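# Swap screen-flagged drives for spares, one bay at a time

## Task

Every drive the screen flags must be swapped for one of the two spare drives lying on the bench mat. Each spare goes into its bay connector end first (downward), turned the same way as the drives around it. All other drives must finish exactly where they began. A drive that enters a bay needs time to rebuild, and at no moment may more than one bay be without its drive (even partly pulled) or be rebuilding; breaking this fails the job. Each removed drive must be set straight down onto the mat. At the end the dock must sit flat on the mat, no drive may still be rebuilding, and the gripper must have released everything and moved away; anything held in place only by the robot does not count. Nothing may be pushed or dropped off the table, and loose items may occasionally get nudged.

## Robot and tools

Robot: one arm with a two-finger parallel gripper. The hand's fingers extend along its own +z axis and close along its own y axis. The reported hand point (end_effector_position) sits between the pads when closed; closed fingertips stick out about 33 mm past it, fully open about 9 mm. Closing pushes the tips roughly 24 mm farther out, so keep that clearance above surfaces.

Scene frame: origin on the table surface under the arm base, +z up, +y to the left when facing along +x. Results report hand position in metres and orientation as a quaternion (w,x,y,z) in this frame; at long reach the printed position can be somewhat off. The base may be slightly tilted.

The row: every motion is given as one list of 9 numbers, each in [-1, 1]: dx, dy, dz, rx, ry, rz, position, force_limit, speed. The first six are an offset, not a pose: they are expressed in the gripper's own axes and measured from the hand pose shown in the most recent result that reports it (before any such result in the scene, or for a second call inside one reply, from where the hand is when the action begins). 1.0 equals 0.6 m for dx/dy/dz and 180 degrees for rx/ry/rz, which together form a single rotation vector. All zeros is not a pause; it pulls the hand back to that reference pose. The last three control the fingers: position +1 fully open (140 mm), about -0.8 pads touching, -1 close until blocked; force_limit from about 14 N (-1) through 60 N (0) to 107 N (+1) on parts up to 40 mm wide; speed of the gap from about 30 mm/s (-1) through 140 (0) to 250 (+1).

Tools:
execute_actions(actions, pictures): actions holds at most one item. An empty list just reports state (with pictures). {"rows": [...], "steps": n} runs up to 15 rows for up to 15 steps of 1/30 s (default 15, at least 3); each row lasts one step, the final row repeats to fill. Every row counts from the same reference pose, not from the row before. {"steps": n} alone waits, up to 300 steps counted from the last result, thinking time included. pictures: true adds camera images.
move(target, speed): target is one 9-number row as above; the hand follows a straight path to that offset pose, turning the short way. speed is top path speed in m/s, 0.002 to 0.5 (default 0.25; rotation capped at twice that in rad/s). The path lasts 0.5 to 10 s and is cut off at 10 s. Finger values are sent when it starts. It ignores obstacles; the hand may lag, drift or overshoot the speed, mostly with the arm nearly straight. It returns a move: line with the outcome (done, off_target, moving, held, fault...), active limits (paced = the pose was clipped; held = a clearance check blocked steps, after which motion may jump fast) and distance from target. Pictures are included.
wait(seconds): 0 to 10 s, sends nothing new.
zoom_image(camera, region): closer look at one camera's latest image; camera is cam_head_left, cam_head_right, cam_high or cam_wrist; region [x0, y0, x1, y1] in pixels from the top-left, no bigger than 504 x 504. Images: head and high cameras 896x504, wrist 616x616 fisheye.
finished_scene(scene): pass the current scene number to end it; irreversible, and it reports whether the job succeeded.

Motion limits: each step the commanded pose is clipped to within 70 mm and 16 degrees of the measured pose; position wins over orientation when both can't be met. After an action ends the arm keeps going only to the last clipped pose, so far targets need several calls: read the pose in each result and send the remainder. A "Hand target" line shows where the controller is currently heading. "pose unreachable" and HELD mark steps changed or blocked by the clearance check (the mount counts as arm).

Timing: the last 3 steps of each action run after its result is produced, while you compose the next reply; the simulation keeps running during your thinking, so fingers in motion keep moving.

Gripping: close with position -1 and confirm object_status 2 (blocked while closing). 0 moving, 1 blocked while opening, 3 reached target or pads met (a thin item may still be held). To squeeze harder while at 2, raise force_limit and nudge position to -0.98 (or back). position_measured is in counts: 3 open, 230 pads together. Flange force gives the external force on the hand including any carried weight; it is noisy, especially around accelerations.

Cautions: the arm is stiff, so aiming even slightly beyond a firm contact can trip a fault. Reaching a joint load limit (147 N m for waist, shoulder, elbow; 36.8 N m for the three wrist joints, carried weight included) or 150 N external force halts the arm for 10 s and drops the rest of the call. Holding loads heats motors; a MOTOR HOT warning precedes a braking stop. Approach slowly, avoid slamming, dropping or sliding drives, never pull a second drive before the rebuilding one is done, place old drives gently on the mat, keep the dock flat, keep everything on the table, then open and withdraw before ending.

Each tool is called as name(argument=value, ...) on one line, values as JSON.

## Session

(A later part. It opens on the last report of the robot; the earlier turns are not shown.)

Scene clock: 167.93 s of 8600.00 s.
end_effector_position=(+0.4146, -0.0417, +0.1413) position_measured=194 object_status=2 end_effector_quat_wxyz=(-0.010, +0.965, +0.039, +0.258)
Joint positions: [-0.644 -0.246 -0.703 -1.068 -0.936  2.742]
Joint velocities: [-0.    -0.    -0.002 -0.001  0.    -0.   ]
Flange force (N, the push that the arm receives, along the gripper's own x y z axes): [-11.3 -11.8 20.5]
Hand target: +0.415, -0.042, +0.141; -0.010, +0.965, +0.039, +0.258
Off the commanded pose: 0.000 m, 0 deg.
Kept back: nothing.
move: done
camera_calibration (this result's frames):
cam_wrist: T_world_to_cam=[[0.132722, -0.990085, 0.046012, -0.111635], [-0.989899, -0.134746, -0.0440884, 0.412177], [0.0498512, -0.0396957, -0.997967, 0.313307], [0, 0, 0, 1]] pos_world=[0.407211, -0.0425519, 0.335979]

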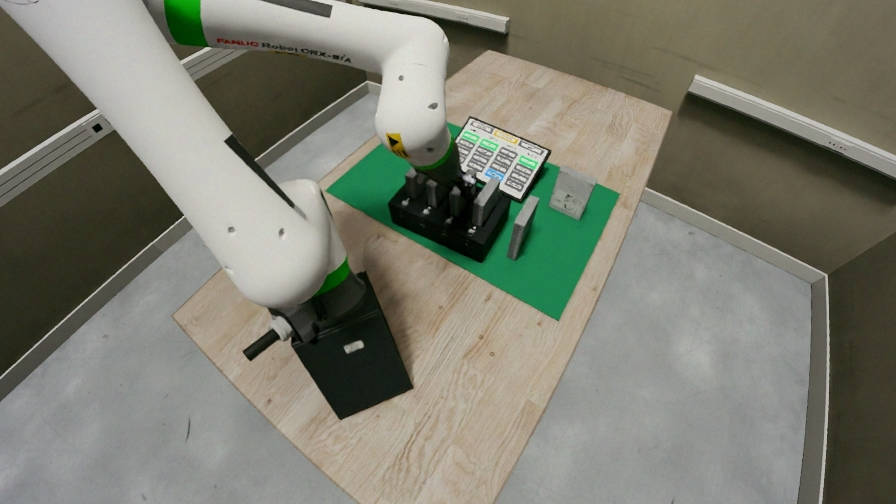

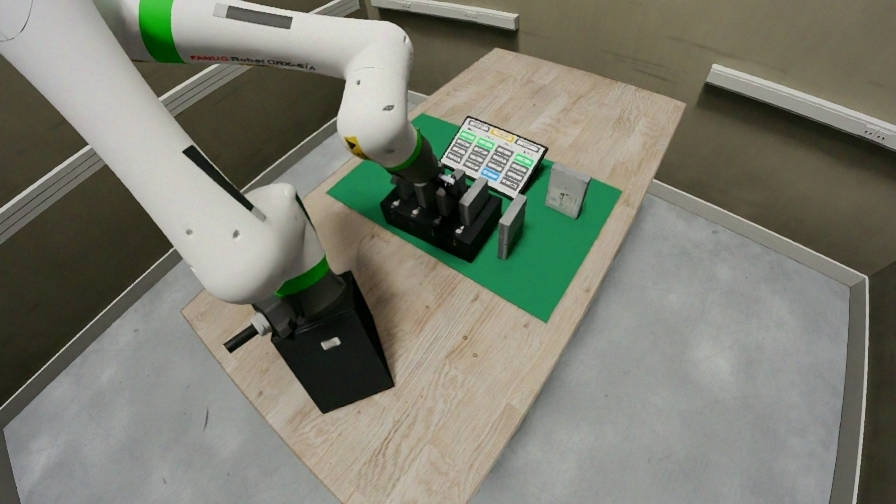

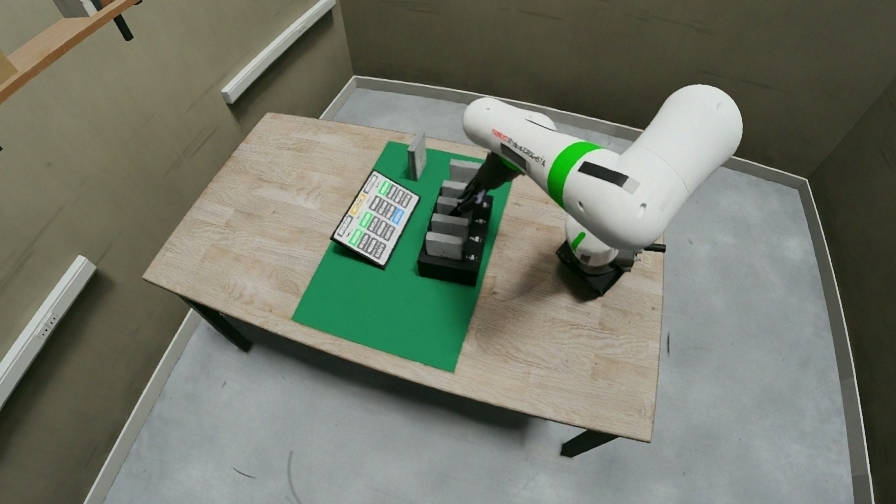

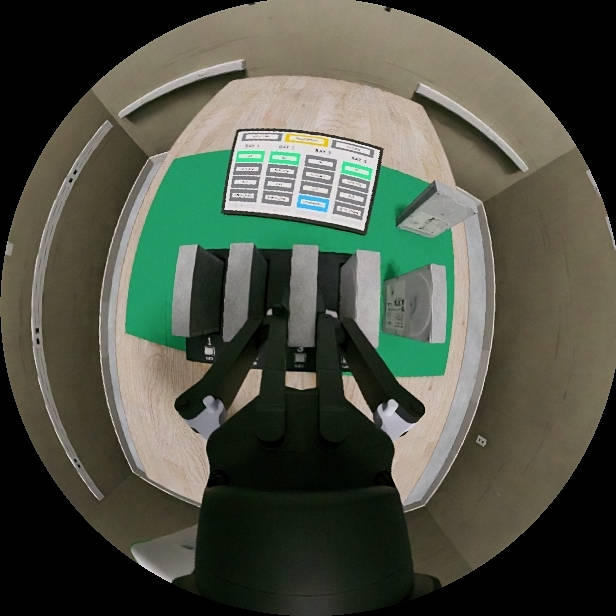

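execute_actions(actions=[{"rows":[[0,0,0,0,0,0,-0.4,0,-0.5]],"steps":12}])

move(target=[0.125,0,-0.217,0,0,0,-0.4,0,0], speed=0.1)

execute_actions(actions=[{"steps":300}])

execute_actions(actions=[{"steps":300}])

execute_actions(actions=[{"steps":300}])

execute_actions(actions=[{"steps":300}])

wait(seconds=3)

Scene clock: 168.40 s of 8600.00 s.
end_effector_position=(+0.4147, -0.0417, +0.1414) position_measured=179 object_status=0 end_effector_quat_wxyz=(-0.010, +0.965, +0.039, +0.258)
Joint positions: [-0.644 -0.246 -0.703 -1.068 -0.936  2.742]
Joint velocities: [ 0.  0.  0.  0.  0. -0.]
Flange force (N, the push that the arm receives, along the gripper's own x y z axes): [2.4 -13.2 0.7]
Steps of this call (steps 1 to 5: nothing new was sent; steps 6 to 14: the first 9 steps of this action). Readings (end_effector_position | what the end effector reports):
6: (+0.4146, -0.0417, +0.1413) | position_measured=194 object_status=0
7: (+0.4147, -0.0417, +0.1414) | position_measured=194 object_status=0
9: (+0.4147, -0.0417, +0.1414) | position_measured=183 object_status=0
13: (+0.4147, -0.0417, +0.1414) | position_measured=179 object_status=0
14: the state above

Scene clock: 170.47 s of 8600.00 s.
end_effector_position=(+0.4151, -0.0413, +0.2916) position_measured=179 object_status=3 end_effector_quat_wxyz=(-0.010, +0.965, +0.040, +0.259)
Joint positions: [-0.869 -0.383 -0.478 -0.918 -1.317  2.542]
Joint velocities: [-0.001 -0.    -0.001  0.     0.     0.   ]
Flange force (N, the push that the arm receives, along the gripper's own x y z axes): [-1.9 1.5 1.4]
Hand target: +0.415, -0.041, +0.292; -0.010, +0.965, +0.040, +0.259
Off your previous action's commanded pose: 0.000 m, 0 deg at its last step (step 3 of this call).
Off the commanded pose: 0.001 m, 0 deg.
Kept back: nothing.
move: done
camera_calibration (this result's frames):
cam_wrist: T_world_to_cam=[[0.133383, -0.989992, 0.046105, -0.118577], [-0.989797, -0.135421, -0.0443162, 0.419289], [0.0501162, -0.0397236, -0.997953, 0.46315], [0, 0, 0, 1]] pos_world=[0.407616, -0.0422119, 0.48625]

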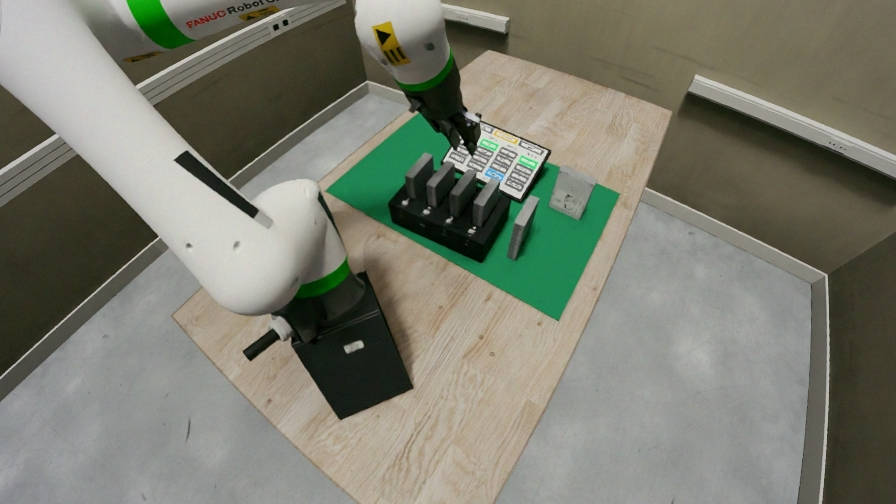

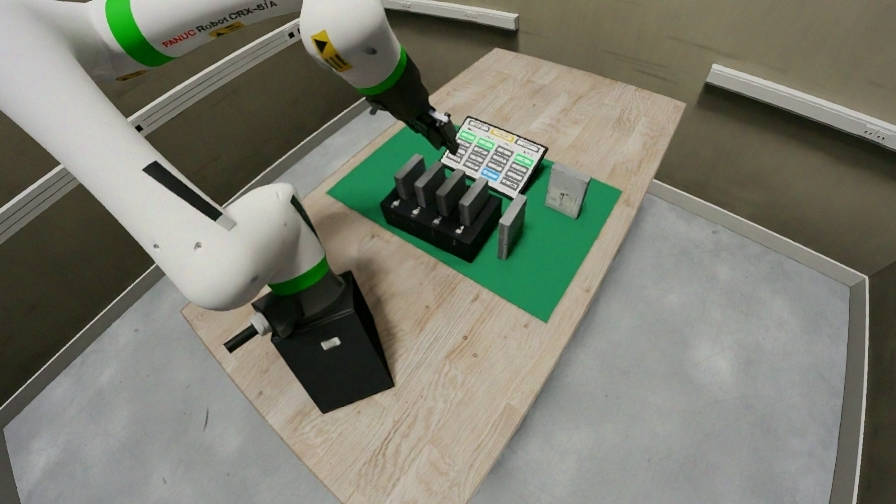

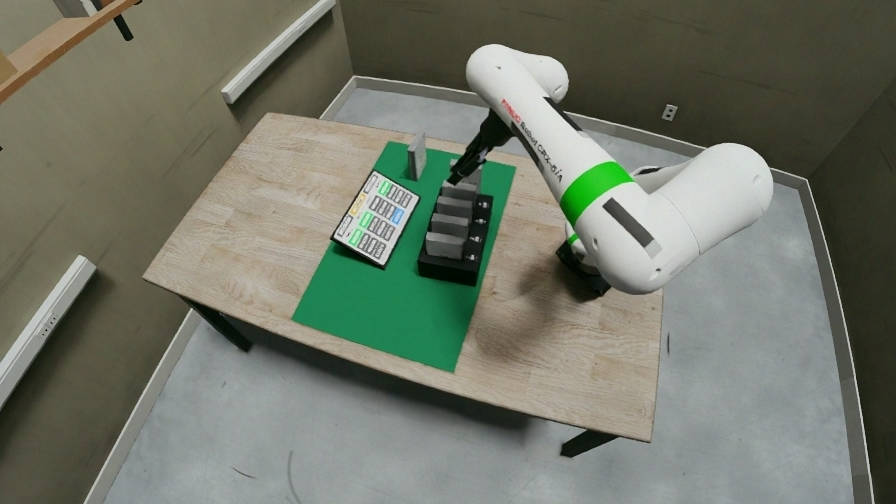

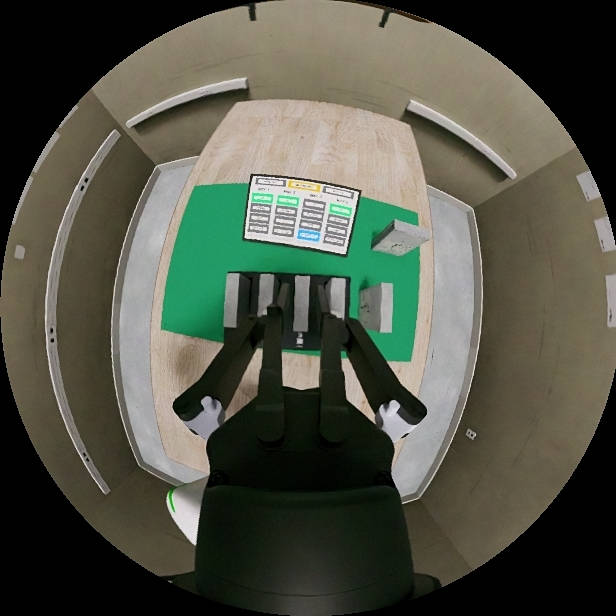

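Scene clock: 180.47 s of 8600.00 s.
end_effector_position=(+0.4151, -0.0413, +0.2916) position_measured=179 object_status=3 end_effector_quat_wxyz=(-0.010, +0.965, +0.040, +0.259)
Joint positions: [-0.869 -0.383 -0.478 -0.918 -1.317  2.542]
Joint velocities: [ 0.001 -0.    -0.003  0.     0.001  0.   ]
Flange force (N, the push that the arm receives, along the gripper's own x y z axes): [1.2 1.8 2.3]
Hand target: +0.415, -0.041, +0.292; -0.010, +0.965, +0.040, +0.259
Off the commanded pose: 0.001 m, 0 deg.
Kept back: nothing.
Steps of this call (steps 1 to 300: nothing new was sent). Readings (end_effector_position | what the end effector reports):
1: (+0.4151, -0.0413, +0.2916) | position_measured=179 object_status=3
2: (+0.4151, -0.0414, +0.2916) | position_measured=179 object_status=3
4: (+0.4151, -0.0414, +0.2916) | position_measured=179 object_status=3
8: (+0.4151, -0.0414, +0.2916) | position_measured=179 object_status=3
300: the state above

Scene clock: 190.47 s of 8600.00 s.
end_effector_position=(+0.4151, -0.0413, +0.2916) position_measured=179 object_status=3 end_effector_quat_wxyz=(-0.010, +0.965, +0.040, +0.259)
Joint positions: [-0.869 -0.383 -0.478 -0.918 -1.317  2.542]
Joint velocities: [-0.    -0.    -0.     0.     0.001 -0.   ]
Flange force (N, the push that the arm receives, along the gripper's own x y z axes): [1.6 0.1 -1.2]
Hand target: +0.415, -0.041, +0.292; -0.010, +0.965, +0.040, +0.259
Off the commanded pose: 0.001 m, 0 deg.
Kept back: nothing.
Steps of this call (steps 1 to 300: nothing new was sent). Readings (end_effector_position | what the end effector reports):
1: (+0.4151, -0.0413, +0.2916) | position_measured=179 object_status=3
2: (+0.4151, -0.0413, +0.2916) | position_measured=179 object_status=3
4: (+0.4151, -0.0413, +0.2916) | position_measured=179 object_status=3
8: (+0.4151, -0.0413, +0.2916) | position_measured=179 object_status=3
300: the state above

Scene clock: 200.47 s of 8600.00 s.
end_effector_position=(+0.4151, -0.0413, +0.2916) position_measured=179 object_status=3 end_effector_quat_wxyz=(-0.010, +0.965, +0.040, +0.259)
Joint positions: [-0.869 -0.383 -0.478 -0.918 -1.317  2.542]
Joint velocities: [ 0.    -0.     0.001 -0.    -0.    -0.   ]
Flange force (N, the push that the arm receives, along the gripper's own x y z axes): [4.5 2.7 3.3]
Hand target: +0.415, -0.041, +0.292; -0.010, +0.965, +0.040, +0.259
Off the commanded pose: 0.001 m, 0 deg.
Kept back: nothing.
Steps of this call (steps 1 to 300: nothing new was sent). Readings (end_effector_position | what the end effector reports):
1: (+0.4151, -0.0413, +0.2916) | position_measured=179 object_status=3
2: (+0.4151, -0.0413, +0.2916) | position_measured=179 object_status=3
4: (+0.4151, -0.0413, +0.2916) | position_measured=179 object_status=3
8: (+0.4151, -0.0413, +0.2916) | position_measured=179 object_status=3
300: the state above

Scene clock: 210.47 s of 8600.00 s.
end_effector_position=(+0.4151, -0.0413, +0.2916) position_measured=179 object_status=3 end_effector_quat_wxyz=(-0.010, +0.965, +0.040, +0.259)
Joint positions: [-0.869 -0.383 -0.478 -0.918 -1.317  2.542]
Joint velocities: [ 0.    -0.    -0.001  0.001  0.     0.002]
Flange force (N, the push that the arm receives, along the gripper's own x y z axes): [3.0 -1.9 1.9]
Hand target: +0.415, -0.041, +0.292; -0.010, +0.965, +0.040, +0.259
Off the commanded pose: 0.001 m, 0 deg.
Kept back: nothing.
Steps of this call (steps 1 to 300: nothing new was sent). Readings (end_effector_position | what the end effector reports):
1: (+0.4151, -0.0413, +0.2916) | position_measured=179 object_status=3
2: (+0.4151, -0.0413, +0.2916) | position_measured=179 object_status=3
4: (+0.4151, -0.0413, +0.2916) | position_measured=179 object_status=3
8: (+0.4151, -0.0413, +0.2916) | position_measured=179 object_status=3
300: the state above

Scene clock: 213.47 s of 8600.00 s.
end_effector_position=(+0.4151, -0.0413, +0.2916) position_measured=179 object_status=3 end_effector_quat_wxyz=(-0.010, +0.965, +0.040, +0.259)
Joint positions: [-0.869 -0.383 -0.478 -0.918 -1.317  2.542]
Joint velocities: [ 0.    -0.    -0.001  0.     0.    -0.001]
Flange force (N, the push that the arm receives, along the gripper's own x y z axes): [5.1 -1.8 5.9]
Hand target: +0.415, -0.041, +0.292; -0.010, +0.965, +0.040, +0.259
Off the commanded pose: 0.001 m, 0 deg.
Kept back: nothing.
Steps of this call (steps 1 to 90: nothing new was sent). Readings (end_effector_position | what the end effector reports):
1: (+0.4151, -0.0413, +0.2916) | position_measured=179 object_status=3
2: (+0.4151, -0.0413, +0.2916) | position_measured=179 object_status=3
4: (+0.4151, -0.0413, +0.2916) | position_measured=179 object_status=3
8: (+0.4151, -0.0413, +0.2916) | position_measured=179 object_status=3
90: the state above
camera_calibration (this result's frames):
cam_wrist: T_world_to_cam=[[0.133439, -0.989986, 0.0460569, -0.118566], [-0.989783, -0.135479, -0.0444328, 0.41936], [0.0502276, -0.0396573, -0.99795, 0.463111], [0, 0, 0, 1]] pos_world=[0.407636, -0.0421983, 0.486256]

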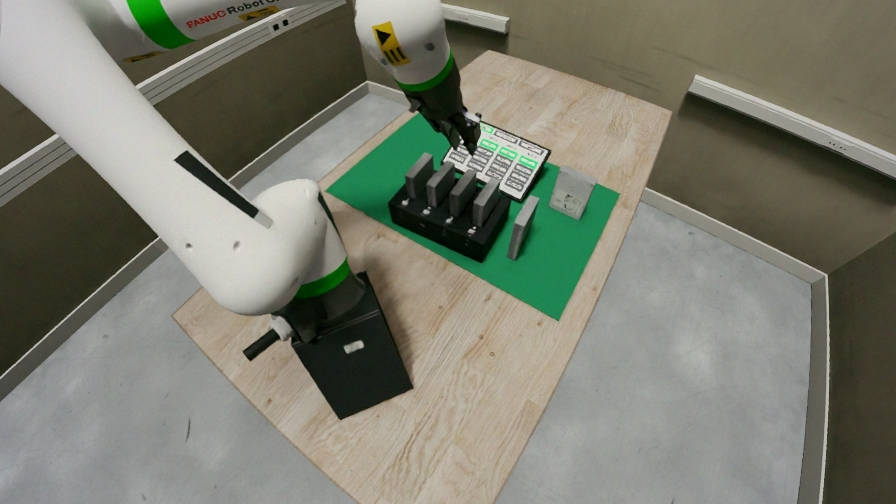

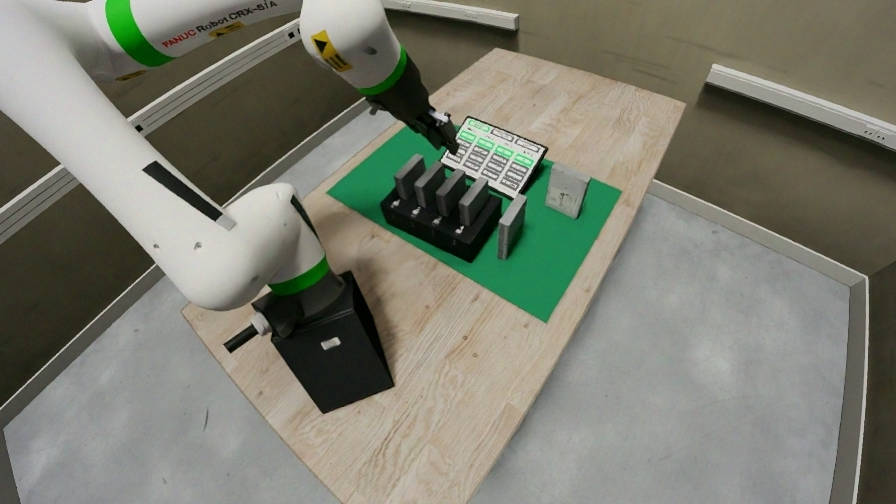

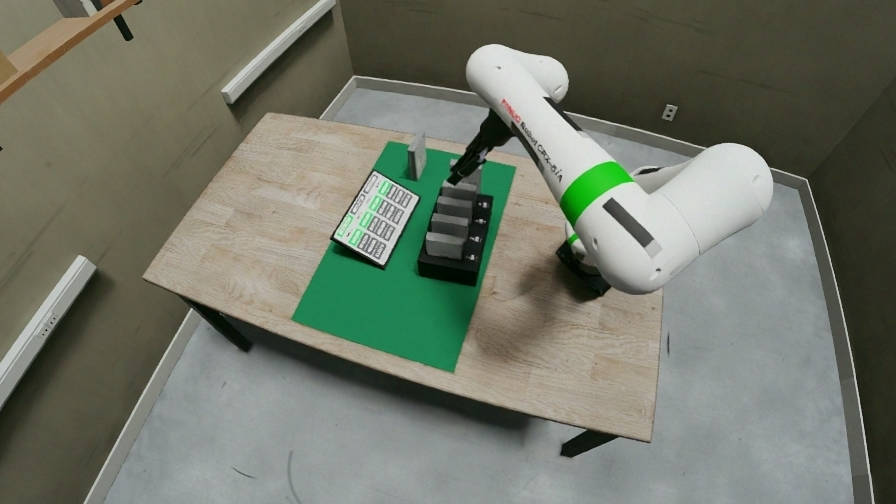

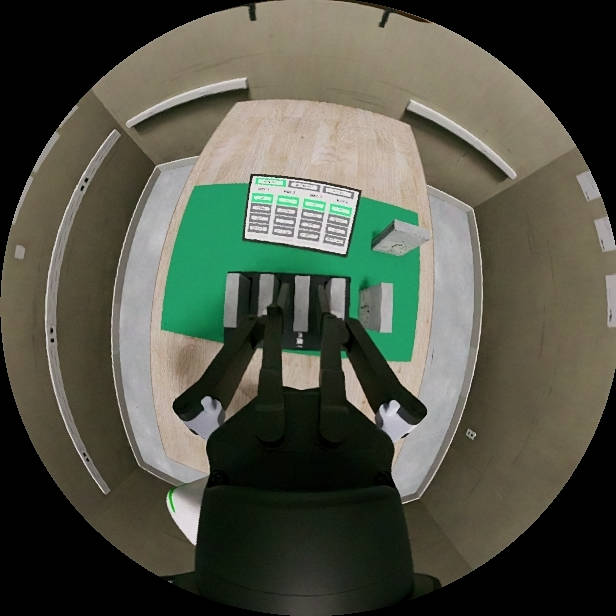

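finished_scene(scene=1)

The scene is finished: the task was done.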